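# Find the cracked bed slat and set it on the table

## Task

Six loose slats sit in a bed frame, and one of them is split internally with no visible crack (pressing on slats is allowed, so test them). Remove that split slat and put it down on the table so it does not touch the frame and no part of it sticks out past the table edge. The remaining five slats must be seated in the frame at the end, held there by nothing but the frame itself, not by the robot. Finally open the grippers and move the arms away.

## Robot and tools

Robot: two 6-joint arms, left_arm and right_arm, each ending in a parallel two-finger gripper. Don't knock anything off the table; that is a failure.

Frame: one world frame shared by all state lines. Origin sits on the table surface midway between the arms, +z is up, +x points out across the table, and left_arm is mounted on the +y side. The arm names do not correspond to left or right in any picture. The reported hand position (end_effector_position, metres, plus end_effector_quat_wxyz) can be a little wrong, especially far out. The gripper's fingers point along its own +z and close along its own y. The reported point lies between the pads when closed; closed fingertips extend about 33 mm past it, fully open about 9 mm. Closing pushes the tips roughly 24 mm farther from the arm, so keep that clearance above a surface.

execute_actions takes "actions": a list holding zero or one item, plus an optional "pictures" boolean. An empty list just reports the state with images. A wait item is {"steps": N} with N up to 300; it commands nothing and returns once N control steps (1/30 s each) have elapsed since the previous result, counting your thinking time. A motion item is {"rows": [...], "steps": N} with N from 5 to 15 (default 15) and 1 to 15 rows; each row drives one step and the final row repeats to fill the remaining steps. A refused call moves nothing.

Each row is a single flat list of 18 numbers, all in [-1, 1], always covering both arms: left_arm first (6 joint numbers, then gripper position, force_limit, speed), then right_arm in the same 9-number layout. The joint order is waist, shoulder, elbow, forearm roll, wrist pitch, wrist roll. Joint numbers are offsets, not poses: they are measured from that arm's joint angles in the most recent result that listed them (before any such result, or for later calls within one reply, from where the arm is when the action begins), never from the previous row. Scale: 1.0 equals 1.983 rad for waist and shoulder, 2.38 rad for elbow, 2.975 rad for the three wrist joints. So all zeros steers the arm back to those reference angles; it is not a pause. Stated joint ranges (rad): waist ±3.491, shoulder ±3.140, elbow -1.187 to 4.328, forearm roll ±3.316, wrist pitch ±3.140, wrist roll ±3.927. Asking a joint more than 0.010 rad beyond its range gets the call refused; real ends may be up to 0.010 rad off. A target past the real end is clipped, and the result may then say "joint sent to its limit" (possibly about an earlier action); its absence proves nothing.

Gripper numbers are absolute settings, not offsets. position: +1 fully open (140 mm), pads touch near -0.8, -1 closes until blocked. force_limit: squeeze strength, roughly 14 N at -1, 60 N at 0, 107 N at +1 for parts up to 40 mm wide. speed: about 30 mm/s at -1, 140 at 0, 250 at +1. To keep a gripper unchanged, resend its previous three values; a 0 is a real command.

Motion limits: joint targets change at most 2.62 rad/s (waist, shoulder), 3.14 (elbow), 3.93 (wrist joints), with 0.5 s to ramp up, and an arm's joints are slowed together. Targets are held within a lead of the measured angle (0.805 rad waist/shoulder, 0.966 elbow, 1.21 wrist joints), and if the targets would put the hand over 70 mm from where it is, they are shrunk. Between calls the arms keep heading toward the last row sent until they nearly stop or a step is HELD. The last 5 steps of each action run after its result is produced, while you compose the next call.

Result lines: the state line gives each arm's pose. Joint positions and Joint velocities list each arm's joints in column order (rad, rad/s). object_status: 0 moving, 1 blocked while opening, 2 blocked while closing (a grip), 3 reached target or pads met (a thin item may still be held). To grasp, send -1 and confirm status 2. Stopped fingers stay put until the position number changes by 0.01 or more or the object yields; to squeeze harder, raise force_limit and switch position between -1 and -0.98. position_measured is in counts: 3 fully open, 230 pads closed, not linear. "joint command not followed" means a clearance check altered joint targets; the rest of the row still ran. HELD marks steps where your row was partly or wholly not sent. Flange force is the estimated outside force on the gripper, including held weight; it is noisy, worst during accelerations and sudden stops, and may read "no reading".

Faults to avoid: contact torque reaching a joint's load limit (147 N m waist, shoulder, elbow; 36.8 N m wrist joints, held weight included) or 150 N on any part of the arm stops that arm for 10 s and drops the rest of the call. Holding loads heats motors; a MOTOR HOT line warns, and an OVER-TEMPERATURE FAULT brakes the arm until cool. Don't let the arms collide or push on each other. Avoid drops, slips, slams and hard pushes; press on slats gently.

zoom_image: {"camera": name, "region": [x0, y0, x1, y1]} in pixels of that camera's latest image, origin top-left, at most 504 by 504. Cameras: cam_head_left and cam_head_right (896x504), cam_left_wrist and cam_right_wrist (616x616 fisheye). Images arrive only with an empty action list or "pictures": true. Calibration (K, distortion, T_world_to_cam) is given per camera and may be slightly off.

finished_scene: {"scene": n} ends the current scene irreversibly and grades it; the goal must hold afterward. Release and withdraw both arms before calling it.

Each tool is called after "Request:" by a JSON object that holds its "method" and its "body", one argument or row to a line.

## Session

Request:
{"method": "execute_actions", "body": {
  "actions": []
}}

Scene clock: 0.00 s of 5100.00 s.
left_arm: end_effector_position=(+0.0901, +0.8543, +0.2492) position_measured=3 object_status=3 end_effector_quat_wxyz=(+0.606, +0.351, +0.616, +0.362) | right_arm: end_effector_position=(+0.2297, -0.7394, +0.2657) position_measured=3 object_status=3 end_effector_quat_wxyz=(-0.004, +0.989, -0.145, -0.012)
Joint positions: left_arm=[ 2.302  0.58  -0.34   0.965 -1.976  1.036] | right_arm=[-0.919 -0.094 -0.029  0.007 -1.66   2.02 ]
Joint velocities: left_arm=[-0.     0.002  0.    -0.    -0.    -0.001] | right_arm=[-0.001  0.     0.     0.    -0.    -0.   ]
Flange force (N, the push that the arm receives, along the gripper's own x y z axes): no reading

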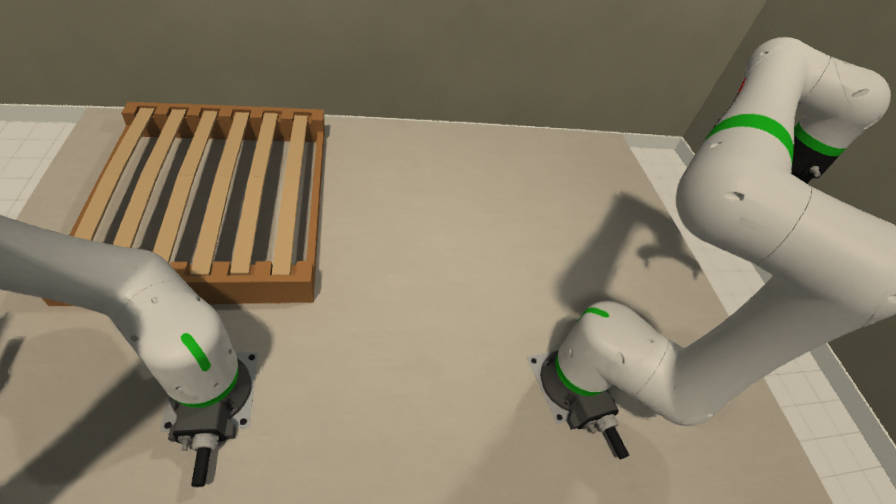

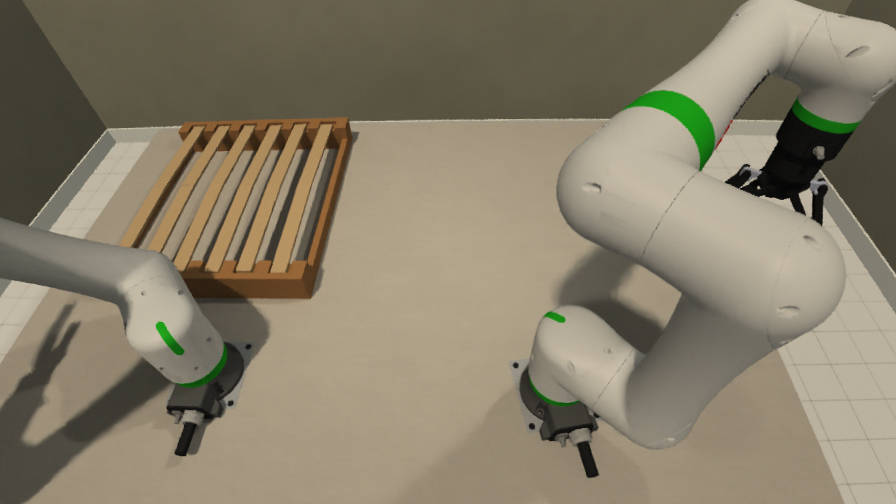

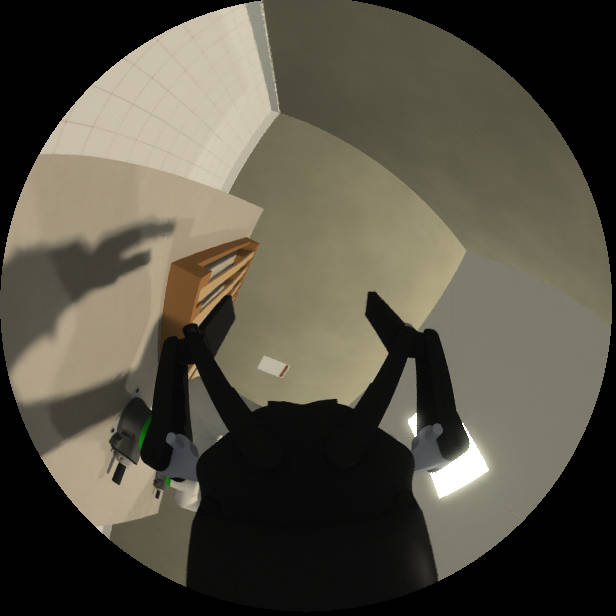

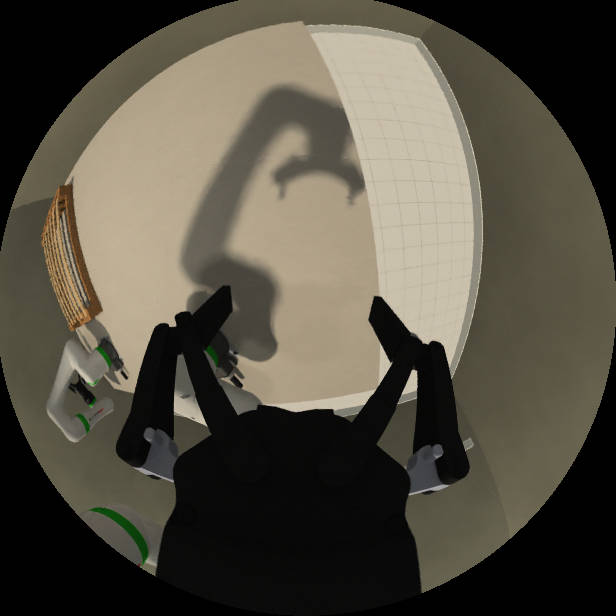

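Request:
{"method": "execute_actions", "body": {
  "actions": [
    {"rows":[[-0.1,-0.1795,0.228,-0.3244,0.143,-0.094,-1,0,0,0,0,0,0,0,0,1,0,0]]}
  ]
}}

Request:
{"method": "execute_actions", "body": {
  "actions": [
    {"steps":30}
  ]
}}

Request:
{"method": "execute_actions", "body": {
  "actions": [
    {"rows":[[-0.65,0,0,0,0,0,-1,0,0,0,0,0,0,0,0,1,0,0]]}
  ]
}}

Request:
{"method": "execute_actions", "body": {
  "actions": [
    {"steps":45}
  ],
  "pictures": true
}}

Scene clock: 0.97 s of 5100.00 s.
left_arm: end_effector_position=(+0.0891, +0.8349, +0.1915) position_measured=68 object_status=0 end_effector_quat_wxyz=(+0.428, +0.569, +0.659, +0.243) | right_arm: end_effector_position=(+0.2297, -0.7394, +0.2657) position_measured=3 object_status=3 end_effector_quat_wxyz=(-0.004, +0.989, -0.145, -0.012)
Joint positions: left_arm=[ 2.231  0.451 -0.143  0.616 -1.822  0.936] | right_arm=[-0.919 -0.094 -0.029  0.007 -1.66   2.02 ]
Joint velocities: left_arm=[-0.383 -0.694  1.044 -1.836  0.807 -0.533] | right_arm=[-0.002 -0.001 -0.    -0.001  0.     0.   ]
Flange force (N, the push that the arm receives, along the gripper's own x y z axes): left_arm=[4.9 11.5 -2.2] | right_arm=[5.5 1.1 -4.3]
Steps of this call (steps 1 to 19: nothing new was sent; steps 20 to 29: the first 10 steps of this action). Readings (joint positions | what the end effector reports):
20: left_arm=[2.302 0.580 -0.340 0.965 -1.976 1.036] | right_arm=[-0.919 -0.094 -0.029 0.007 -1.660 2.020] | left_arm position_measured=3 object_status=0 | right_arm position_measured=3 object_status=3
21: left_arm=[2.301 0.578 -0.337 0.959 -1.973 1.035] | right_arm=[-0.919 -0.094 -0.029 0.007 -1.660 2.020] | left_arm position_measured=7 object_status=0 | right_arm position_measured=3 object_status=3
23: left_arm=[2.294 0.565 -0.316 0.923 -1.957 1.024] | right_arm=[-0.919 -0.094 -0.029 0.007 -1.660 2.020] | left_arm position_measured=22 object_status=0 | right_arm position_measured=3 object_status=3
27: left_arm=[2.257 0.500 -0.217 0.746 -1.879 0.973] | right_arm=[-0.919 -0.094 -0.029 0.007 -1.660 2.020] | left_arm position_measured=53 object_status=0 | right_arm position_measured=3 object_status=3
29: the state above

Scene clock: 1.97 s of 5100.00 s.
left_arm: end_effector_position=(-0.0936, +0.8883, +0.2191) position_measured=233 object_status=3 end_effector_quat_wxyz=(+0.000, +0.798, +0.602, -0.000) | right_arm: end_effector_position=(+0.2297, -0.7394, +0.2657) position_measured=3 object_status=3 end_effector_quat_wxyz=(-0.004, +0.989, -0.145, -0.012)
Joint positions: left_arm=[ 2.104  0.224  0.203 -0.    -1.55   0.757] | right_arm=[-0.919 -0.094 -0.029  0.007 -1.66   2.02 ]
Joint velocities: left_arm=[ 0.     0.     0.001  0.    -0.    -0.   ] | right_arm=[-0. -0.  0. -0. -0. -0.]
Flange force (N, the push that the arm receives, along the gripper's own x y z axes): left_arm=[0.7 0.2 2.6] | right_arm=[4.8 3.2 -5.0]
Kept back: nothing.
Steps of this call (steps 1 to 5: the last 5 steps of your previous action; steps 6 to 30: the robot went on to your last target). Readings (joint positions | what the end effector reports):
1: left_arm=[2.218 0.429 -0.110 0.556 -1.796 0.918] | right_arm=[-0.919 -0.094 -0.029 0.007 -1.660 2.020] | left_arm position_measured=76 object_status=0 | right_arm position_measured=3 object_status=3
2: left_arm=[2.207 0.409 -0.079 0.502 -1.771 0.902] | right_arm=[-0.919 -0.094 -0.029 0.007 -1.660 2.020] | left_arm position_measured=83 object_status=0 | right_arm position_measured=3 object_status=3
4: left_arm=[2.187 0.373 -0.024 0.404 -1.728 0.874] | right_arm=[-0.919 -0.094 -0.029 0.007 -1.660 2.020] | left_arm position_measured=98 object_status=0 | right_arm position_measured=3 object_status=3
8: left_arm=[2.154 0.313 0.067 0.242 -1.657 0.827] | right_arm=[-0.919 -0.094 -0.029 0.007 -1.660 2.020] | left_arm position_measured=129 object_status=0 | right_arm position_measured=3 object_status=3
30: the state above

Scene clock: 2.30 s of 5100.00 s.
left_arm: end_effector_position=(-0.0016, +0.9074, +0.2191) position_measured=233 object_status=3 end_effector_quat_wxyz=(+0.000, +0.848, +0.530, -0.000) | right_arm: end_effector_position=(+0.2297, -0.7394, +0.2657) position_measured=3 object_status=3 end_effector_quat_wxyz=(-0.004, +0.989, -0.145, -0.012)
Joint positions: left_arm=[ 1.929  0.224  0.203 -0.001 -1.55   0.757] | right_arm=[-0.919 -0.094 -0.029  0.007 -1.66   2.02 ]
Joint velocities: left_arm=[-0.725 -0.     0.    -0.     0.     0.   ] | right_arm=[ 0.001 -0.     0.     0.001 -0.    -0.   ]
Flange force (N, the push that the arm receives, along the gripper's own x y z axes): left_arm=[5.8 -5.5 1.7] | right_arm=[4.1 2.1 -3.4]
Steps of this call (steps 1 to 10: the first 10 steps of this action). Readings (joint positions | what the end effector reports):
1: left_arm=[2.104 0.224 0.203 -0.000 -1.550 0.757] | right_arm=[-0.919 -0.094 -0.029 0.007 -1.660 2.020] | left_arm position_measured=233 object_status=3 | right_arm position_measured=3 object_status=3
2: left_arm=[2.100 0.224 0.203 -0.001 -1.550 0.757] | right_arm=[-0.919 -0.094 -0.029 0.007 -1.660 2.020] | left_arm position_measured=233 object_status=3 | right_arm position_measured=3 object_status=3
4: left_arm=[2.077 0.224 0.203 -0.001 -1.550 0.757] | right_arm=[-0.919 -0.094 -0.029 0.007 -1.660 2.020] | left_arm position_measured=233 object_status=3 | right_arm position_measured=3 object_status=3
8: left_arm=[1.978 0.224 0.203 -0.001 -1.550 0.757] | right_arm=[-0.919 -0.094 -0.029 0.007 -1.660 2.020] | left_arm position_measured=233 object_status=3 | right_arm position_measured=3 object_status=3
10: the state above

Scene clock: 3.80 s of 5100.00 s.
left_arm: end_effector_position=(+0.5054, +0.6751, +0.2191) position_measured=233 object_status=3 end_effector_quat_wxyz=(-0.000, +1.000, +0.013, -0.000) | right_arm: end_effector_position=(+0.2297, -0.7394, +0.2657) position_measured=3 object_status=3 end_effector_quat_wxyz=(-0.004, +0.989, -0.145, -0.012)
Joint positions: left_arm=[ 0.836  0.224  0.203 -0.001 -1.55   0.757] | right_arm=[-0.919 -0.094 -0.029  0.007 -1.66   2.02 ]
Joint velocities: left_arm=[-0.409 -0.    -0.001 -0.     0.     0.001] | right_arm=[ 0.  0.  0.  0. -0. -0.]
Flange force (N, the push that the arm receives, along the gripper's own x y z axes): left_arm=[5.1 10.3 3.9] | right_arm=[4.6 5.2 -4.5]
Kept back: nothing.
Steps of this call (steps 1 to 5: the last 5 steps of your previous action; steps 6 to 45: the robot went on to your last target). Readings (joint positions | what the end effector reports):
1: left_arm=[1.904 0.224 0.203 -0.001 -1.550 0.757] | right_arm=[-0.919 -0.094 -0.029 0.007 -1.660 2.020] | left_arm position_measured=233 object_status=3 | right_arm position_measured=3 object_status=3
2: left_arm=[1.880 0.224 0.203 -0.001 -1.550 0.757] | right_arm=[-0.919 -0.094 -0.029 0.007 -1.660 2.020] | left_arm position_measured=233 object_status=3 | right_arm position_measured=3 object_status=3
4: left_arm=[1.830 0.224 0.203 -0.001 -1.550 0.757] | right_arm=[-0.919 -0.094 -0.029 0.007 -1.660 2.020] | left_arm position_measured=233 object_status=3 | right_arm position_measured=3 object_status=3
8: left_arm=[1.732 0.224 0.203 -0.001 -1.550 0.757] | right_arm=[-0.919 -0.094 -0.029 0.007 -1.660 2.020] | left_arm position_measured=233 object_status=3 | right_arm position_measured=3 object_status=3
45: the state above
camera_calibration (this result's frames):
cam_left_wrist: T_world_to_cam=[[0.00144324, -0.998508, 0.054581, 0.653334], [-0.903985, 0.0220341, 0.426996, 0.348796], [-0.427562, -0.0499566, -0.902605, 0.630277], [0, 0, 0, 1]] pos_world=[0.583846, 0.676161, 0.384297]
cam_right_wrist: T_world_to_cam=[[-0.218155, -0.975914, -0.00055069, -0.679372], [-0.876875, 0.195768, 0.439049, 0.23711], [-0.428367, 0.0962638, -0.898463, 0.579488], [0, 0, 0, 1]] pos_world=[0.307941, -0.765211, 0.416171]

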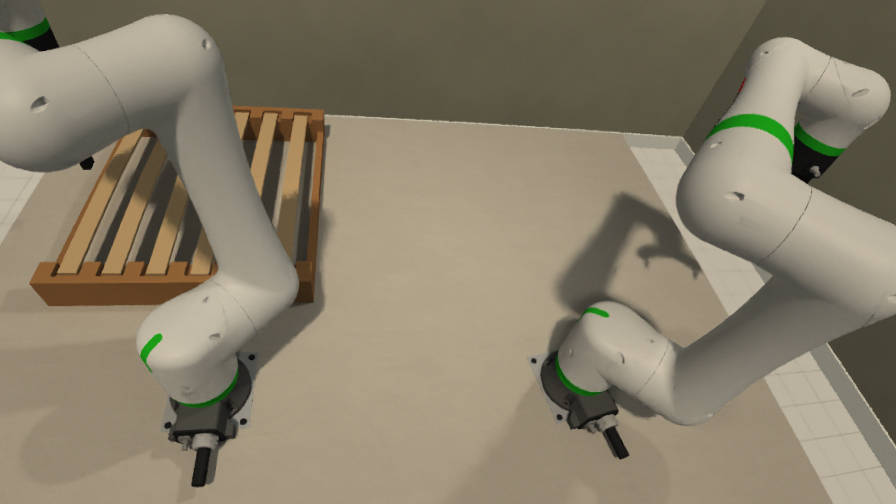

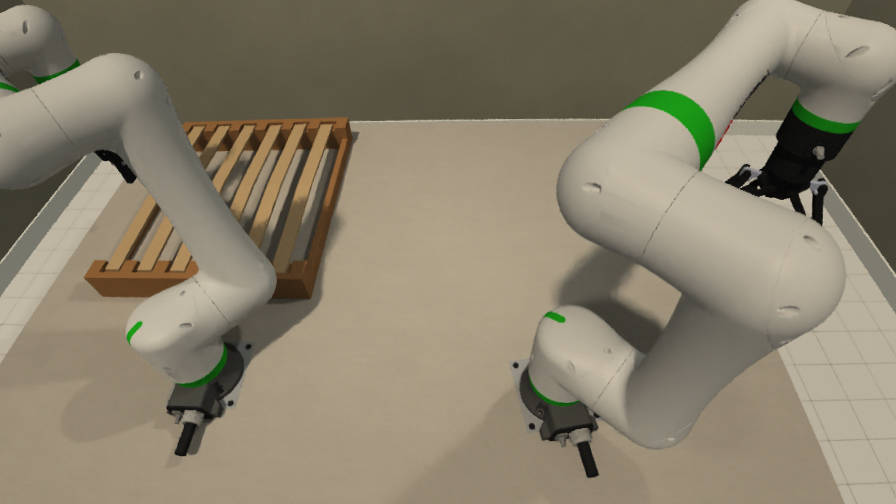

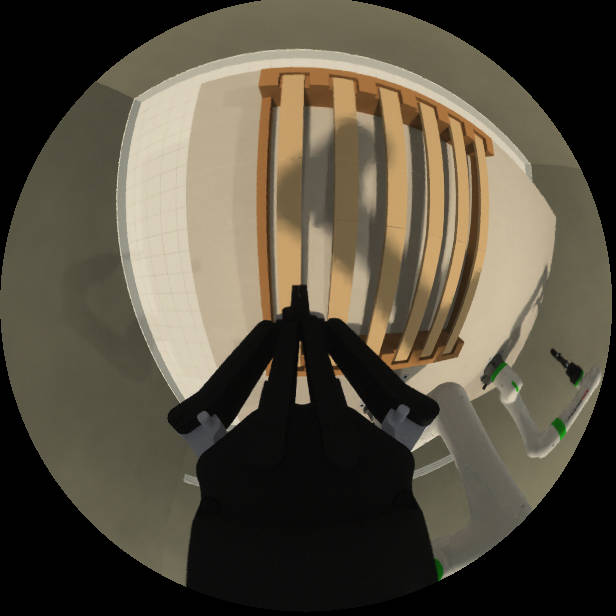

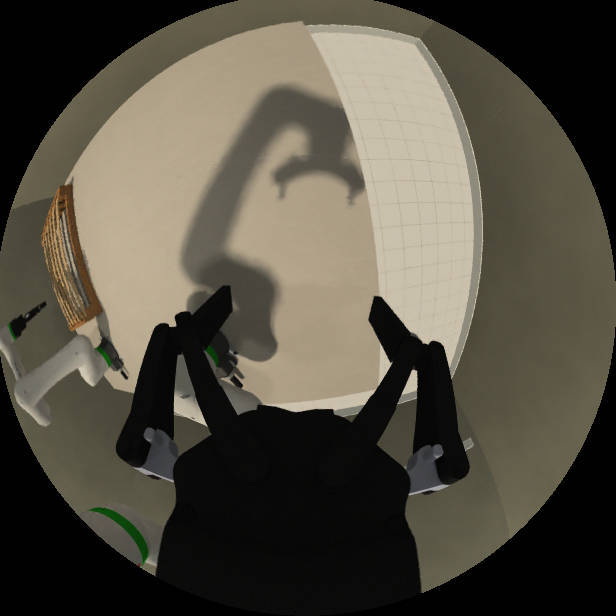

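Request:
{"method": "execute_actions", "body": {
  "actions": [
    {"rows":[[-0.0323,0.0893,0.0118,0,0.05,0.014,-1,0,0,0,0,0,0,0,0,1,0,0]]}
  ]
}}

Request:
{"method": "execute_actions", "body": {
  "actions": [
    {"steps":12}
  ],
  "pictures": true
}}

Scene clock: 4.33 s of 5100.00 s.
left_arm: end_effector_position=(+0.5618, +0.6875, +0.1443) position_measured=233 object_status=3 end_effector_quat_wxyz=(+0.000, +1.000, +0.001, -0.001) | right_arm: end_effector_position=(+0.2297, -0.7394, +0.2657) position_measured=3 object_status=3 end_effector_quat_wxyz=(-0.004, +0.989, -0.145, -0.012)
Joint positions: left_arm=[ 0.778  0.379  0.227 -0.    -1.42   0.793] | right_arm=[-0.919 -0.094 -0.029  0.007 -1.66   2.02 ]
Joint velocities: left_arm=[-0.098  0.409  0.066  0.     0.34   0.096] | right_arm=[ 0.002 -0.     0.    -0.     0.     0.   ]
Flange force (N, the push that the arm receives, along the gripper's own x y z axes): left_arm=[20.2 -11.7 17.2] | right_arm=[3.9 3.1 -5.0]
Steps of this call (steps 1 to 6: the robot went on to your last target; steps 7 to 16: the first 10 steps of this action). Readings (joint positions | what the end effector reports):
7: left_arm=[0.815 0.224 0.203 -0.000 -1.550 0.757] | right_arm=[-0.919 -0.094 -0.029 0.007 -1.660 2.020] | left_arm position_measured=233 object_status=3 | right_arm position_measured=3 object_status=3
8: left_arm=[0.814 0.227 0.204 -0.000 -1.547 0.757] | right_arm=[-0.919 -0.094 -0.029 0.007 -1.660 2.020] | left_arm position_measured=233 object_status=3 | right_arm position_measured=3 object_status=3
10: left_arm=[0.808 0.251 0.207 -0.000 -1.527 0.763] | right_arm=[-0.919 -0.094 -0.029 0.007 -1.660 2.020] | left_arm position_measured=233 object_status=3 | right_arm position_measured=3 object_status=3
14: left_arm=[0.786 0.344 0.222 -0.000 -1.450 0.785] | right_arm=[-0.919 -0.094 -0.029 0.007 -1.660 2.020] | left_arm position_measured=233 object_status=3 | right_arm position_measured=3 object_status=3
16: the state above

Scene clock: 4.73 s of 5100.00 s.
left_arm: end_effector_position=(+0.5686, +0.6900, +0.1332) position_measured=233 object_status=3 end_effector_quat_wxyz=(-0.000, +1.000, +0.001, -0.000) | right_arm: end_effector_position=(+0.2297, -0.7394, +0.2657) position_measured=3 object_status=3 end_effector_quat_wxyz=(-0.004, +0.989, -0.145, -0.012)
Joint positions: left_arm=[ 0.772  0.401  0.231 -0.001 -1.401  0.798] | right_arm=[-0.919 -0.094 -0.029  0.007 -1.66   2.02 ]
Joint velocities: left_arm=[ 0.     0.001  0.001 -0.    -0.    -0.001] | right_arm=[ 0.    -0.     0.    -0.001  0.     0.   ]
Flange force (N, the push that the arm receives, along the gripper's own x y z axes): left_arm=[1.5 1.9 2.8] | right_arm=[3.8 5.7 -4.0]
Kept back: nothing.
Steps of this call (steps 1 to 5: the last 5 steps of your previous action; steps 6 to 12: the robot went on to your last target). Readings (joint positions | what the end effector reports):
1: left_arm=[0.775 0.391 0.229 -0.000 -1.411 0.796] | right_arm=[-0.919 -0.094 -0.029 0.007 -1.660 2.020] | left_arm position_measured=233 object_status=3 | right_arm position_measured=3 object_status=3
2: left_arm=[0.773 0.397 0.230 -0.000 -1.405 0.798] | right_arm=[-0.919 -0.094 -0.029 0.007 -1.660 2.020] | left_arm position_measured=233 object_status=3 | right_arm position_measured=3 object_status=3
4: left_arm=[0.772 0.400 0.231 -0.000 -1.402 0.798] | right_arm=[-0.919 -0.094 -0.029 0.007 -1.660 2.020] | left_arm position_measured=233 object_status=3 | right_arm position_measured=3 object_status=3
8: left_arm=[0.772 0.401 0.231 -0.000 -1.401 0.798] | right_arm=[-0.919 -0.094 -0.029 0.007 -1.660 2.020] | left_arm position_measured=233 object_status=3 | right_arm position_measured=3 object_status=3
12: the state above
camera_calibration (this result's frames):
cam_left_wrist: T_world_to_cam=[[-0.0209978, -0.998282, 0.054702, 0.685381], [-0.903218, 0.0424007, 0.427083, 0.427833], [-0.428668, -0.04044, -0.902556, 0.574509], [0, 0, 0, 1]] pos_world=[0.647092, 0.689297, 0.298315]
cam_right_wrist: T_world_to_cam=[[-0.218155, -0.975914, -0.000550818, -0.679372], [-0.876875, 0.195768, 0.43905, 0.23711], [-0.428367, 0.096264, -0.898463, 0.579488], [0, 0, 0, 1]] pos_world=[0.307941, -0.765211, 0.416171]

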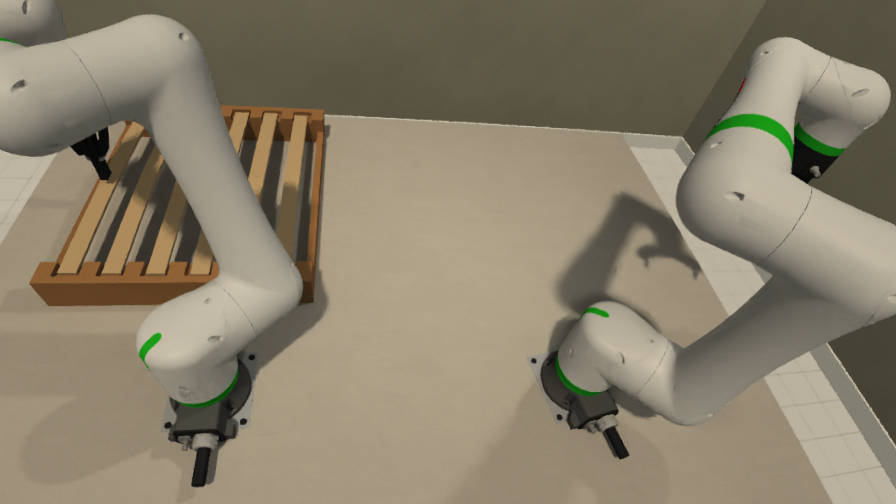

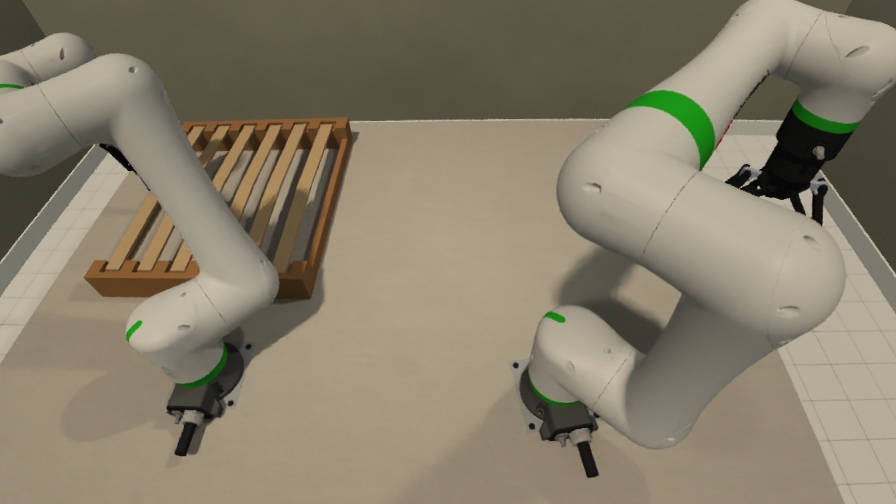

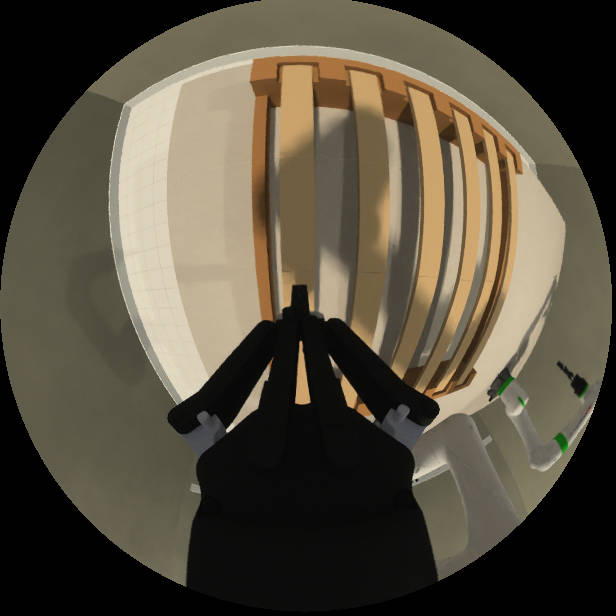

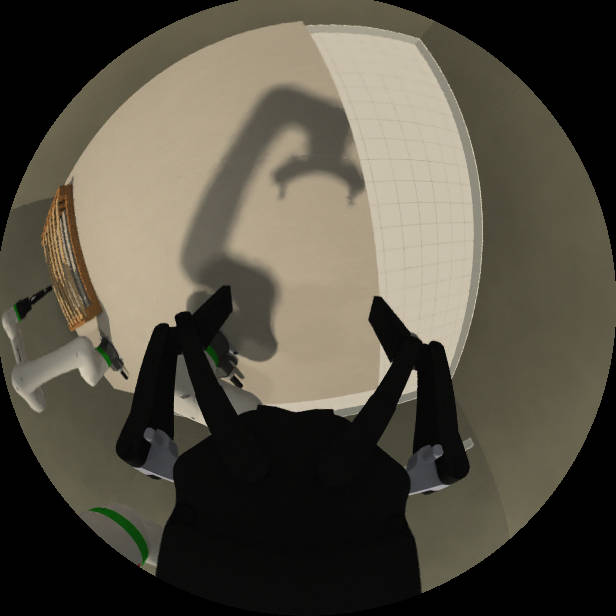

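Request:
{"method": "execute_actions", "body": {
  "actions": [
    {"rows":[[0,0,-0.015,0,0.012,0,-1,0,0,0,0,0,0,0,0,1,0,0]]}
  ]
}}

Request:
{"method": "execute_actions", "body": {
  "actions": [
    {"rows":[[0,0,-0.005,0,0.004,0,-1,0,0,0,0,0,0,0,0,1,0,0]]}
  ]
}}

Request:
{"method": "execute_actions", "body": {
  "actions": [
    {"rows":[[0,0,-0.005,0,0.004,0,-1,0,0,0,0,0,0,0,0,1,0,0]]}
  ]
}}

Scene clock: 5.23 s of 5100.00 s.
left_arm: end_effector_position=(+0.5665, +0.6880, +0.1181) position_measured=233 object_status=3 end_effector_quat_wxyz=(-0.000, +1.000, +0.001, -0.000) | right_arm: end_effector_position=(+0.2297, -0.7394, +0.2657) position_measured=3 object_status=3 end_effector_quat_wxyz=(-0.004, +0.989, -0.145, -0.012)
Joint positions: left_arm=[ 0.772  0.401  0.196 -0.001 -1.366  0.798] | right_arm=[-0.919 -0.094 -0.029  0.007 -1.66   2.02 ]
Joint velocities: left_arm=[ 0.001 -0.002 -0.004  0.     0.003 -0.001] | right_arm=[-0.001 -0.     0.     0.002  0.     0.   ]
Flange force (N, the push that the arm receives, along the gripper's own x y z axes): left_arm=[2.5 -2.9 -0.5] | right_arm=[3.5 1.9 -3.7]
Steps of this call (steps 1 to 5: the robot went on to your last target; steps 6 to 15: the first 10 steps of this action). Readings (joint positions | what the end effector reports):
6: left_arm=[0.772 0.401 0.231 -0.001 -1.401 0.798] | right_arm=[-0.919 -0.094 -0.029 0.007 -1.660 2.020] | left_arm position_measured=233 object_status=3 | right_arm position_measured=3 object_status=3
7: left_arm=[0.772 0.401 0.227 -0.001 -1.397 0.798] | right_arm=[-0.919 -0.094 -0.029 0.007 -1.660 2.020] | left_arm position_measured=233 object_status=3 | right_arm position_measured=3 object_status=3
9: left_arm=[0.772 0.401 0.207 -0.001 -1.377 0.798] | right_arm=[-0.919 -0.094 -0.029 0.007 -1.660 2.020] | left_arm position_measured=233 object_status=3 | right_arm position_measured=3 object_status=3
13: left_arm=[0.772 0.401 0.196 -0.001 -1.366 0.798] | right_arm=[-0.919 -0.094 -0.029 0.007 -1.660 2.020] | left_arm position_measured=233 object_status=3 | right_arm position_measured=3 object_status=3
15: the state above

Scene clock: 5.73 s of 5100.00 s.
left_arm: end_effector_position=(+0.5658, +0.6872, +0.1131) position_measured=233 object_status=3 end_effector_quat_wxyz=(-0.000, +1.000, +0.001, -0.000) | right_arm: end_effector_position=(+0.2297, -0.7394, +0.2657) position_measured=3 object_status=3 end_effector_quat_wxyz=(-0.004, +0.989, -0.145, -0.012)
Joint positions: left_arm=[ 0.772  0.401  0.184 -0.001 -1.354  0.798] | right_arm=[-0.919 -0.094 -0.029  0.007 -1.66   2.02 ]
Joint velocities: left_arm=[-0.     0.002 -0.002 -0.     0.001  0.   ] | right_arm=[ 0.    -0.    -0.     0.002  0.     0.   ]
Flange force (N, the push that the arm receives, along the gripper's own x y z axes): left_arm=[6.5 -0.7 0.1] | right_arm=[3.1 4.6 -3.5]
Steps of this call (steps 1 to 5: the last 5 steps of your previous action; steps 6 to 15: the first 10 steps of this action, its rows measured from where the robot was after step 5). Readings (joint positions | what the end effector reports):
5: left_arm=[0.772 0.401 0.195 -0.001 -1.366 0.798] | right_arm=[-0.919 -0.094 -0.029 0.007 -1.660 2.020] | left_arm position_measured=233 object_status=3 | right_arm position_measured=3 object_status=3
6: left_arm=[0.772 0.401 0.195 -0.001 -1.365 0.798] | right_arm=[-0.919 -0.094 -0.029 0.007 -1.660 2.020] | left_arm position_measured=233 object_status=3 | right_arm position_measured=3 object_status=3
7: left_arm=[0.772 0.401 0.192 -0.001 -1.362 0.798] | right_arm=[-0.919 -0.094 -0.029 0.007 -1.660 2.020] | left_arm position_measured=233 object_status=3 | right_arm position_measured=3 object_status=3
9: left_arm=[0.772 0.401 0.186 -0.001 -1.356 0.798] | right_arm=[-0.919 -0.094 -0.029 0.007 -1.660 2.020] | left_arm position_measured=233 object_status=3 | right_arm position_measured=3 object_status=3
13: left_arm=[0.772 0.401 0.184 -0.001 -1.354 0.798] | right_arm=[-0.919 -0.094 -0.029 0.007 -1.660 2.020] | left_arm position_measured=233 object_status=3 | right_arm position_measured=3 object_status=3
15: the state above

Scene clock: 6.23 s of 5100.00 s.
left_arm: end_effector_position=(+0.5649, +0.6864, +0.1080) position_measured=233 object_status=3 end_effector_quat_wxyz=(-0.000, +1.000, +0.001, -0.000) | right_arm: end_effector_position=(+0.2297, -0.7394, +0.2657) position_measured=3 object_status=3 end_effector_quat_wxyz=(-0.004, +0.989, -0.145, -0.012)
Joint positions: left_arm=[ 0.772  0.401  0.172 -0.001 -1.342  0.798] | right_arm=[-0.919 -0.094 -0.029  0.007 -1.66   2.02 ]
Joint velocities: left_arm=[ 0.     0.    -0.002 -0.    -0.     0.   ] | right_arm=[ 0.     0.     0.    -0.001  0.    -0.   ]
Flange force (N, the push that the arm receives, along the gripper's own x y z axes): left_arm=[3.0 -0.9 -2.0] | right_arm=[4.3 6.0 -4.2]
Steps of this call (steps 1 to 5: the last 5 steps of your previous action; steps 6 to 15: the first 10 steps of this action, its rows measured from where the robot was after step 5). Readings (joint positions | what the end effector reports):
5: left_arm=[0.772 0.401 0.184 -0.001 -1.354 0.798] | right_arm=[-0.919 -0.094 -0.029 0.007 -1.660 2.020] | left_arm position_measured=233 object_status=3 | right_arm position_measured=3 object_status=3
6: left_arm=[0.772 0.401 0.183 -0.001 -1.354 0.798] | right_arm=[-0.919 -0.094 -0.029 0.007 -1.660 2.020] | left_arm position_measured=233 object_status=3 | right_arm position_measured=3 object_status=3
7: left_arm=[0.772 0.401 0.180 -0.001 -1.350 0.798] | right_arm=[-0.919 -0.094 -0.029 0.007 -1.660 2.020] | left_arm position_measured=233 object_status=3 | right_arm position_measured=3 object_status=3
9: left_arm=[0.772 0.401 0.174 -0.001 -1.344 0.798] | right_arm=[-0.919 -0.094 -0.029 0.007 -1.660 2.020] | left_arm position_measured=233 object_status=3 | right_arm position_measured=3 object_status=3
13: left_arm=[0.772 0.401 0.172 -0.001 -1.342 0.798] | right_arm=[-0.919 -0.094 -0.029 0.007 -1.660 2.020] | left_arm position_measured=233 object_status=3 | right_arm position_measured=3 object_status=3
15: the state above

Request:
{"method": "execute_actions", "body": {
  "actions": [
    {"rows":[[0,0,-0.005,0,0.004,0,-1,0,0,0,0,0,0,0,0,1,0,0]]}
  ]
}}

Request:
{"method": "execute_actions", "body": {
  "actions": [
    {"rows":[[0,0,-0.005,0,0.004,0,-1,0,0,0,0,0,0,0,0,1,0,0]]}
  ]
}}

Request:
{"method": "execute_actions", "body": {
  "actions": [
    {"rows":[[0,0,-0.005,0,0.004,0,-1,0,0,0,0,0,0,0,0,1,0,0]]}
  ]
}}

Scene clock: 6.73 s of 5100.00 s.
left_arm: end_effector_position=(+0.5641, +0.6856, +0.1031) position_measured=233 object_status=3 end_effector_quat_wxyz=(-0.000, +1.000, +0.001, -0.000) | right_arm: end_effector_position=(+0.2297, -0.7394, +0.2657) position_measured=3 object_status=3 end_effector_quat_wxyz=(-0.004, +0.989, -0.145, -0.012)
Joint positions: left_arm=[ 0.772  0.401  0.16  -0.001 -1.33   0.798] | right_arm=[-0.919 -0.094 -0.029  0.007 -1.66   2.02 ]
Joint velocities: left_arm=[ 0.     0.001 -0.     0.001  0.001 -0.   ] | right_arm=[ 0.     0.    -0.001 -0.001  0.     0.   ]
Flange force (N, the push that the arm receives, along the gripper's own x y z axes): left_arm=[0.9 -2.5 -4.0] | right_arm=[3.2 5.4 -4.1]
Steps of this call (steps 1 to 5: the last 5 steps of your previous action; steps 6 to 15: the first 10 steps of this action). Readings (joint positions | what the end effector reports):
6: left_arm=[0.772 0.401 0.171 -0.001 -1.342 0.798] | right_arm=[-0.919 -0.094 -0.029 0.007 -1.660 2.020] | left_arm position_measured=233 object_status=3 | right_arm position_measured=3 object_status=3
7: left_arm=[0.772 0.401 0.168 -0.001 -1.338 0.798] | right_arm=[-0.919 -0.094 -0.029 0.007 -1.660 2.020] | left_arm position_measured=233 object_status=3 | right_arm position_measured=3 object_status=3
9: left_arm=[0.772 0.401 0.162 -0.001 -1.332 0.798] | right_arm=[-0.919 -0.094 -0.029 0.007 -1.660 2.020] | left_arm position_measured=233 object_status=3 | right_arm position_measured=3 object_status=3
13: left_arm=[0.772 0.401 0.160 -0.001 -1.330 0.798] | right_arm=[-0.919 -0.094 -0.029 0.007 -1.660 2.020] | left_arm position_measured=233 object_status=3 | right_arm position_measured=3 object_status=3
15: the state above

Scene clock: 7.23 s of 5100.00 s.
left_arm: end_effector_position=(+0.5632, +0.6847, +0.0981) position_measured=233 object_status=3 end_effector_quat_wxyz=(+0.000, +1.000, +0.001, -0.000) | right_arm: end_effector_position=(+0.2297, -0.7394, +0.2657) position_measured=3 object_status=3 end_effector_quat_wxyz=(-0.004, +0.989, -0.145, -0.012)
Joint positions: left_arm=[ 0.772  0.401  0.148 -0.001 -1.318  0.798] | right_arm=[-0.919 -0.094 -0.029  0.007 -1.66   2.02 ]
Joint velocities: left_arm=[ 0.     0.001 -0.002 -0.001  0.001 -0.   ] | right_arm=[-0.     0.     0.     0.001  0.     0.   ]
Flange force (N, the push that the arm receives, along the gripper's own x y z axes): left_arm=[-2.8 2.7 -4.5] | right_arm=[4.6 2.8 -4.3]
Steps of this call (steps 1 to 5: the last 5 steps of your previous action; steps 6 to 15: the first 10 steps of this action, its rows measured from where the robot was after step 5). Readings (joint positions | what the end effector reports):
5: left_arm=[0.772 0.401 0.160 -0.001 -1.330 0.798] | right_arm=[-0.919 -0.094 -0.029 0.007 -1.660 2.020] | left_arm position_measured=233 object_status=3 | right_arm position_measured=3 object_status=3
6: left_arm=[0.772 0.401 0.160 -0.001 -1.330 0.798] | right_arm=[-0.919 -0.094 -0.029 0.007 -1.660 2.020] | left_arm position_measured=233 object_status=3 | right_arm position_measured=3 object_status=3
7: left_arm=[0.772 0.401 0.156 -0.001 -1.326 0.798] | right_arm=[-0.919 -0.094 -0.029 0.007 -1.660 2.020] | left_arm position_measured=233 object_status=3 | right_arm position_measured=3 object_status=3
9: left_arm=[0.772 0.401 0.150 -0.001 -1.320 0.798] | right_arm=[-0.919 -0.094 -0.029 0.007 -1.660 2.020] | left_arm position_measured=233 object_status=3 | right_arm position_measured=3 object_status=3
13: left_arm=[0.772 0.401 0.148 -0.001 -1.318 0.798] | right_arm=[-0.919 -0.094 -0.029 0.007 -1.660 2.020] | left_arm position_measured=233 object_status=3 | right_arm position_measured=3 object_status=3
15: the state above

Scene clock: 7.73 s of 5100.00 s.
left_arm: end_effector_position=(+0.5623, +0.6838, +0.0932) position_measured=233 object_status=3 end_effector_quat_wxyz=(-0.000, +1.000, +0.001, -0.000) | right_arm: end_effector_position=(+0.2297, -0.7394, +0.2657) position_measured=3 object_status=3 end_effector_quat_wxyz=(-0.004, +0.989, -0.145, -0.012)
Joint positions: left_arm=[ 0.772  0.401  0.136 -0.001 -1.306  0.798] | right_arm=[-0.919 -0.094 -0.029  0.007 -1.66   2.02 ]
Joint velocities: left_arm=[-0.001  0.001 -0.001 -0.     0.001  0.   ] | right_arm=[-0.    -0.     0.    -0.001  0.     0.   ]
Flange force (N, the push that the arm receives, along the gripper's own x y z axes): left_arm=[6.0 -4.6 -9.0] | right_arm=[2.2 4.0 -2.4]
Steps of this call (steps 1 to 5: the last 5 steps of your previous action; steps 6 to 15: the first 10 steps of this action, its rows measured from where the robot was after step 5). Readings (joint positions | what the end effector reports):
5: left_arm=[0.772 0.401 0.148 -0.001 -1.318 0.798] | right_arm=[-0.919 -0.094 -0.029 0.007 -1.660 2.020] | left_arm position_measured=233 object_status=3 | right_arm position_measured=3 object_status=3
6: left_arm=[0.772 0.401 0.148 -0.001 -1.318 0.798] | right_arm=[-0.919 -0.094 -0.029 0.007 -1.660 2.020] | left_arm position_measured=233 object_status=3 | right_arm position_measured=3 object_status=3
7: left_arm=[0.772 0.401 0.144 -0.001 -1.314 0.798] | right_arm=[-0.919 -0.094 -0.029 0.007 -1.660 2.020] | left_arm position_measured=233 object_status=3 | right_arm position_measured=3 object_status=3
9: left_arm=[0.772 0.401 0.138 -0.001 -1.309 0.798] | right_arm=[-0.919 -0.094 -0.029 0.007 -1.660 2.020] | left_arm position_measured=233 object_status=3 | right_arm position_measured=3 object_status=3
13: left_arm=[0.772 0.401 0.136 -0.001 -1.306 0.798] | right_arm=[-0.919 -0.094 -0.029 0.007 -1.660 2.020] | left_arm position_measured=233 object_status=3 | right_arm position_measured=3 object_status=3
15: the state above

Request:
{"method": "execute_actions", "body": {
  "actions": [
    {"rows":[[0,0,0.03,0,-0.024,0,-1,0,0,0,0,0,0,0,0,1,0,0]],"steps":9}
  ]
}}

Request:
{"method": "execute_actions", "body": {
  "actions": [
    {"rows":[[-0.0635,-0.0535,-0.06,0,0.0124,0.0424,-1,0,0,0,0,0,0,0,0,1,0,0]]}
  ]
}}

Request:
{"method": "execute_actions", "body": {
  "actions": [
    {"rows":[[0,0,-0.02,0,0.016,0,-1,0,0,0,0,0,0,0,0,1,0,0]]}
  ]
}}

Request:
{"method": "execute_actions", "body": {
  "actions": [
    {"rows":[[0,0,-0.01,0,0.008,0,-1,0,0,0,0,0,0,0,0,1,0,0]]}
  ],
  "pictures": true
}}

Scene clock: 8.07 s of 5100.00 s.
left_arm: end_effector_position=(+0.5646, +0.6861, +0.1063) position_measured=233 object_status=3 end_effector_quat_wxyz=(+0.000, +1.000, +0.001, -0.001) | right_arm: end_effector_position=(+0.2297, -0.7394, +0.2657) position_measured=3 object_status=3 end_effector_quat_wxyz=(-0.004, +0.989, -0.145, -0.012)
Joint positions: left_arm=[ 0.772  0.402  0.168 -0.001 -1.339  0.798] | right_arm=[-0.919 -0.094 -0.029  0.007 -1.66   2.02 ]
Joint velocities: left_arm=[-0.001 -0.     0.551 -0.001 -0.525 -0.   ] | right_arm=[-0.001  0.    -0.     0.001  0.    -0.001]
Flange force (N, the push that the arm receives, along the gripper's own x y z axes): left_arm=[4.4 0.4 10.5] | right_arm=[3.5 0.2 -2.5]
Steps of this call (steps 1 to 5: the last 5 steps of your previous action; step 6: the robot went on to your last target; steps 7 to 10: the first 4 steps of this action). Readings (joint positions | what the end effector reports):
7: left_arm=[0.772 0.401 0.136 -0.001 -1.306 0.798] | right_arm=[-0.919 -0.094 -0.029 0.007 -1.660 2.020] | left_arm position_measured=233 object_status=3 | right_arm position_measured=3 object_status=3
8: left_arm=[0.772 0.401 0.140 -0.001 -1.310 0.798] | right_arm=[-0.919 -0.094 -0.029 0.007 -1.660 2.020] | left_arm position_measured=233 object_status=3 | right_arm position_measured=3 object_status=3
10: the state above

Scene clock: 8.57 s of 5100.00 s.
left_arm: end_effector_position=(+0.5678, +0.5987, +0.1223) position_measured=233 object_status=3 end_effector_quat_wxyz=(-0.000, +1.000, +0.001, -0.000) | right_arm: end_effector_position=(+0.2297, -0.7394, +0.2657) position_measured=3 object_status=3 end_effector_quat_wxyz=(-0.004, +0.989, -0.145, -0.012)
Joint positions: left_arm=[ 0.65   0.298  0.069 -0.001 -1.341  0.92 ] | right_arm=[-0.919 -0.094 -0.029  0.007 -1.66   2.02 ]
Joint velocities: left_arm=[-0.137 -0.116 -0.157 -0.     0.04   0.138] | right_arm=[ 0.003  0.    -0.    -0.002  0.    -0.   ]
Flange force (N, the push that the arm receives, along the gripper's own x y z axes): left_arm=[-12.9 27.9 -1.0] | right_arm=[3.6 2.2 -4.8]
Steps of this call (steps 1 to 5: the last 5 steps of your previous action; steps 6 to 15: the first 10 steps of this action, its rows measured from where the robot was after step 5). Readings (joint positions | what the end effector reports):
5: left_arm=[0.772 0.401 0.207 -0.001 -1.377 0.798] | right_arm=[-0.919 -0.094 -0.029 0.007 -1.660 2.020] | left_arm position_measured=233 object_status=3 | right_arm position_measured=3 object_status=3
6: left_arm=[0.772 0.401 0.207 -0.001 -1.377 0.799] | right_arm=[-0.919 -0.094 -0.029 0.007 -1.660 2.020] | left_arm position_measured=233 object_status=3 | right_arm position_measured=3 object_status=3
7: left_arm=[0.769 0.398 0.203 -0.001 -1.376 0.802] | right_arm=[-0.919 -0.094 -0.029 0.007 -1.660 2.020] | left_arm position_measured=233 object_status=3 | right_arm position_measured=3 object_status=3
9: left_arm=[0.745 0.378 0.176 -0.001 -1.368 0.826] | right_arm=[-0.919 -0.094 -0.029 0.007 -1.660 2.020] | left_arm position_measured=233 object_status=3 | right_arm position_measured=3 object_status=3
13: left_arm=[0.668 0.314 0.089 -0.001 -1.347 0.902] | right_arm=[-0.919 -0.094 -0.029 0.007 -1.660 2.020] | left_arm position_measured=233 object_status=3 | right_arm position_measured=3 object_status=3
15: the state above

Scene clock: 9.07 s of 5100.00 s.
left_arm: end_effector_position=(+0.5638, +0.5929, +0.1031) position_measured=233 object_status=3 end_effector_quat_wxyz=(-0.000, +1.000, +0.002, +0.000) | right_arm: end_effector_position=(+0.2297, -0.7394, +0.2657) position_measured=3 object_status=3 end_effector_quat_wxyz=(-0.004, +0.989, -0.145, -0.012)
Joint positions: left_arm=[ 0.647  0.294  0.017 -0.    -1.292  0.925] | right_arm=[-0.919 -0.094 -0.029  0.007 -1.66   2.02 ]
Joint velocities: left_arm=[ 0.     0.006 -0.008  0.001  0.004  0.001] | right_arm=[-0.     0.    -0.    -0.001  0.    -0.   ]
Flange force (N, the push that the arm receives, along the gripper's own x y z axes): left_arm=[28.1 -30.2 -128.8] | right_arm=[4.7 2.6 -3.8]
Steps of this call (steps 1 to 5: the last 5 steps of your previous action; steps 6 to 15: the first 10 steps of this action, its rows measured from where the robot was after step 5). Readings (joint positions | what the end effector reports):
5: left_arm=[0.647 0.295 0.064 -0.001 -1.340 0.924] | right_arm=[-0.919 -0.094 -0.029 0.007 -1.660 2.020] | left_arm position_measured=233 object_status=3 | right_arm position_measured=3 object_status=3
6: left_arm=[0.646 0.295 0.064 -0.001 -1.340 0.925] | right_arm=[-0.919 -0.094 -0.029 0.007 -1.660 2.020] | left_arm position_measured=233 object_status=3 | right_arm position_measured=3 object_status=3
7: left_arm=[0.646 0.295 0.060 -0.001 -1.335 0.925] | right_arm=[-0.919 -0.094 -0.029 0.007 -1.660 2.020] | left_arm position_measured=233 object_status=3 | right_arm position_measured=3 object_status=3
9: left_arm=[0.646 0.295 0.036 -0.001 -1.311 0.925] | right_arm=[-0.919 -0.094 -0.029 0.007 -1.660 2.020] | left_arm position_measured=233 object_status=3 | right_arm position_measured=3 object_status=3
13: left_arm=[0.646 0.294 0.018 -0.000 -1.293 0.925] | right_arm=[-0.919 -0.094 -0.029 0.007 -1.660 2.020] | left_arm position_measured=233 object_status=3 | right_arm position_measured=3 object_status=3
15: the state above

Scene clock: 19.37 s of 5100.00 s.
left_arm: end_effector_position=(+0.5671, +0.5941, +0.1151) position_measured=233 object_status=3 end_effector_quat_wxyz=(-0.005, +1.000, +0.002, +0.010) | right_arm: end_effector_position=(+0.2297, -0.7394, +0.2657) position_measured=3 object_status=3 end_effector_quat_wxyz=(-0.004, +0.989, -0.145, -0.012)
Joint positions: left_arm=[ 0.647  0.277  0.023  0.003 -1.295  0.925] | right_arm=[-0.919 -0.094 -0.029  0.007 -1.66   2.02 ]
Joint velocities: left_arm=[-0.    -0.001 -0.     0.     0.    -0.001] | right_arm=[ 0.002  0.     0.    -0.     0.     0.   ]
Flange force (N, the push that the arm receives, along the gripper's own x y z axes): left_arm=[-7.1 7.9 -25.1] | right_arm=[5.2 3.4 -5.0]
FORCE FAULT: contact force on the left arm reached its limit, and that arm stopped for 10 seconds. The contact can be on any part of that arm, not only on its tool. That arm's remaining commands of this call were not run. That arm holds still and accepts commands again. Move the arm away from the contact; if what it grips holds it there, let go first. Pushing or pulling that hard again can fault the arm again.
Kept back: nothing.
The stop of the left arm began at step 9 of this call (marked STOPPED below). From that step on that arm followed nothing that you had sent. 12 of its steps, steps kept back included, did not run and will not run. The other arm was sent all steps of this action in this call, none kept back. Nothing is kept back now, and the robot has no last target.
Steps of this call (steps 1 to 5: the last 5 steps of your previous action; steps 6 to 15: the first 10 steps of this action, its rows measured from where the robot was after step 5; steps 16 to 20: the last 5 steps of this action, not kept back; steps 21 to 309: the stop continued). Readings (joint positions | what the end effector reports):
5: left_arm=[0.647 0.295 0.016 -0.000 -1.292 0.925] | right_arm=[-0.919 -0.094 -0.029 0.007 -1.660 2.020] | left_arm position_measured=233 object_status=3 | right_arm position_measured=3 object_status=3
6: left_arm=[0.647 0.295 0.016 -0.000 -1.292 0.925] | right_arm=[-0.919 -0.094 -0.029 0.007 -1.660 2.020] | left_arm position_measured=233 object_status=3 | right_arm position_measured=3 object_status=3
7: left_arm=[0.647 0.295 0.012 -0.000 -1.288 0.925] | right_arm=[-0.919 -0.094 -0.029 0.007 -1.660 2.020] | left_arm position_measured=233 object_status=3 | right_arm position_measured=3 object_status=3
9: left_arm=[0.647 0.291 0.015 0.002 -1.287 0.925] | right_arm=[-0.919 -0.094 -0.029 0.007 -1.660 2.020] | left_arm position_measured=233 object_status=3 | right_arm position_measured=3 object_status=3 STOPPED (the left arm)
13: left_arm=[0.647 0.286 0.020 0.003 -1.291 0.925] | right_arm=[-0.919 -0.094 -0.029 0.007 -1.660 2.020] | left_arm position_measured=233 object_status=3 | right_arm position_measured=3 object_status=3
309: the state above
camera_calibration (this result's frames):
cam_left_wrist: T_world_to_cam=[[-0.0203891, -0.998825, 0.043974, 0.591854], [-0.911597, 0.0366349, 0.40945, 0.448487], [-0.41058, -0.0317382, -0.911272, 0.539287], [0, 0, 0, 1]] pos_world=[0.642327, 0.591844, 0.281778]
cam_right_wrist: T_world_to_cam=[[-0.218155, -0.975914, -0.000550804, -0.679372], [-0.876875, 0.195768, 0.439049, 0.23711], [-0.428367, 0.0962638, -0.898463, 0.579488], [0, 0, 0, 1]] pos_world=[0.307941, -0.765211, 0.416171]

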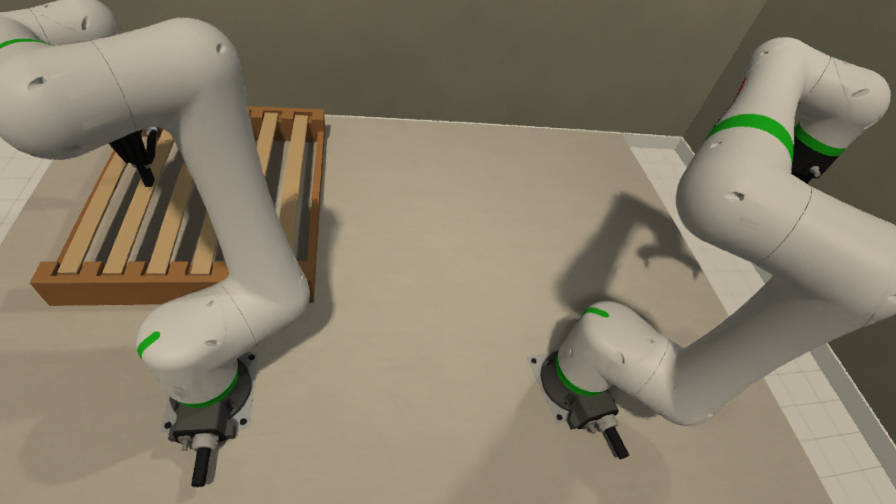

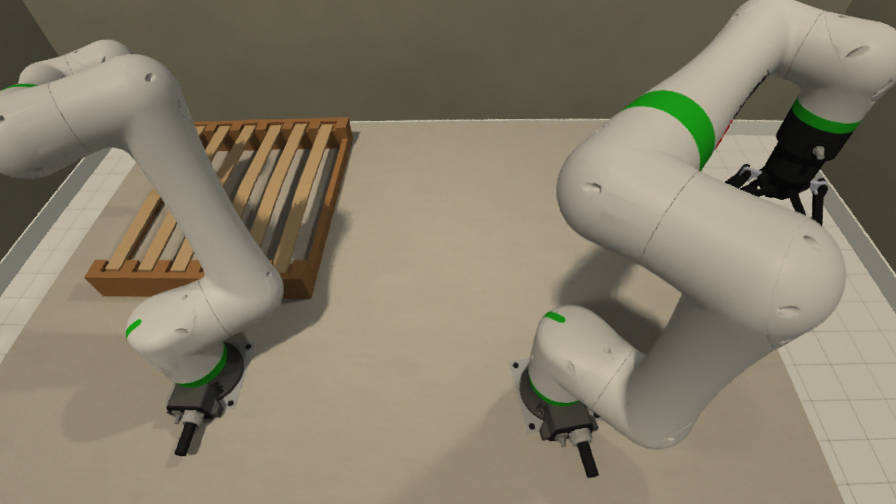

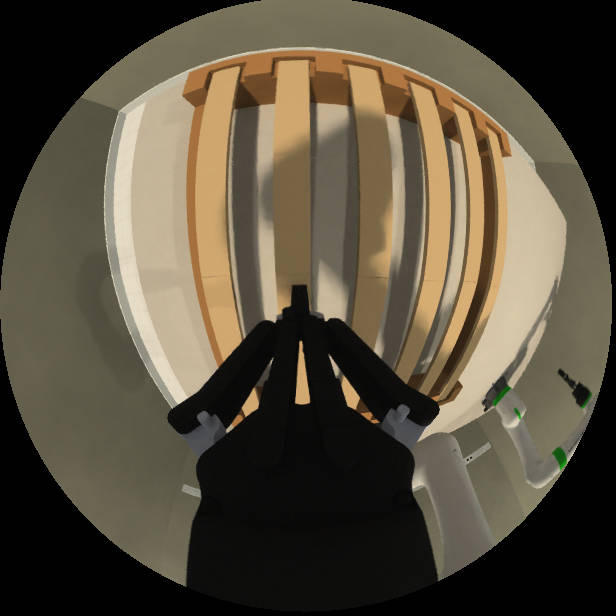

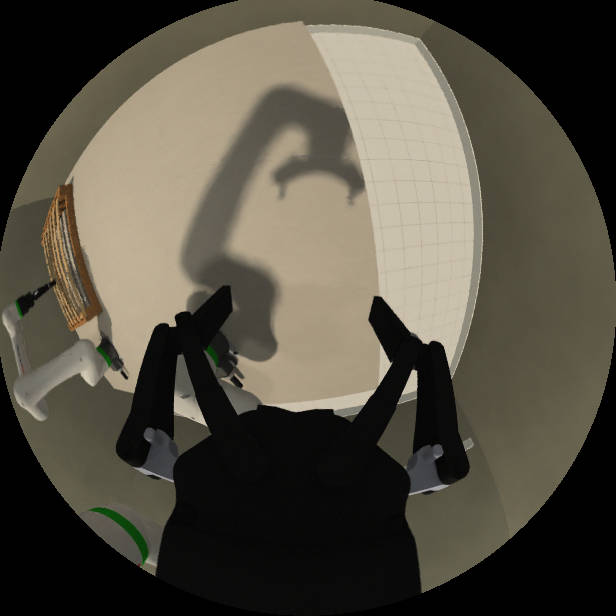

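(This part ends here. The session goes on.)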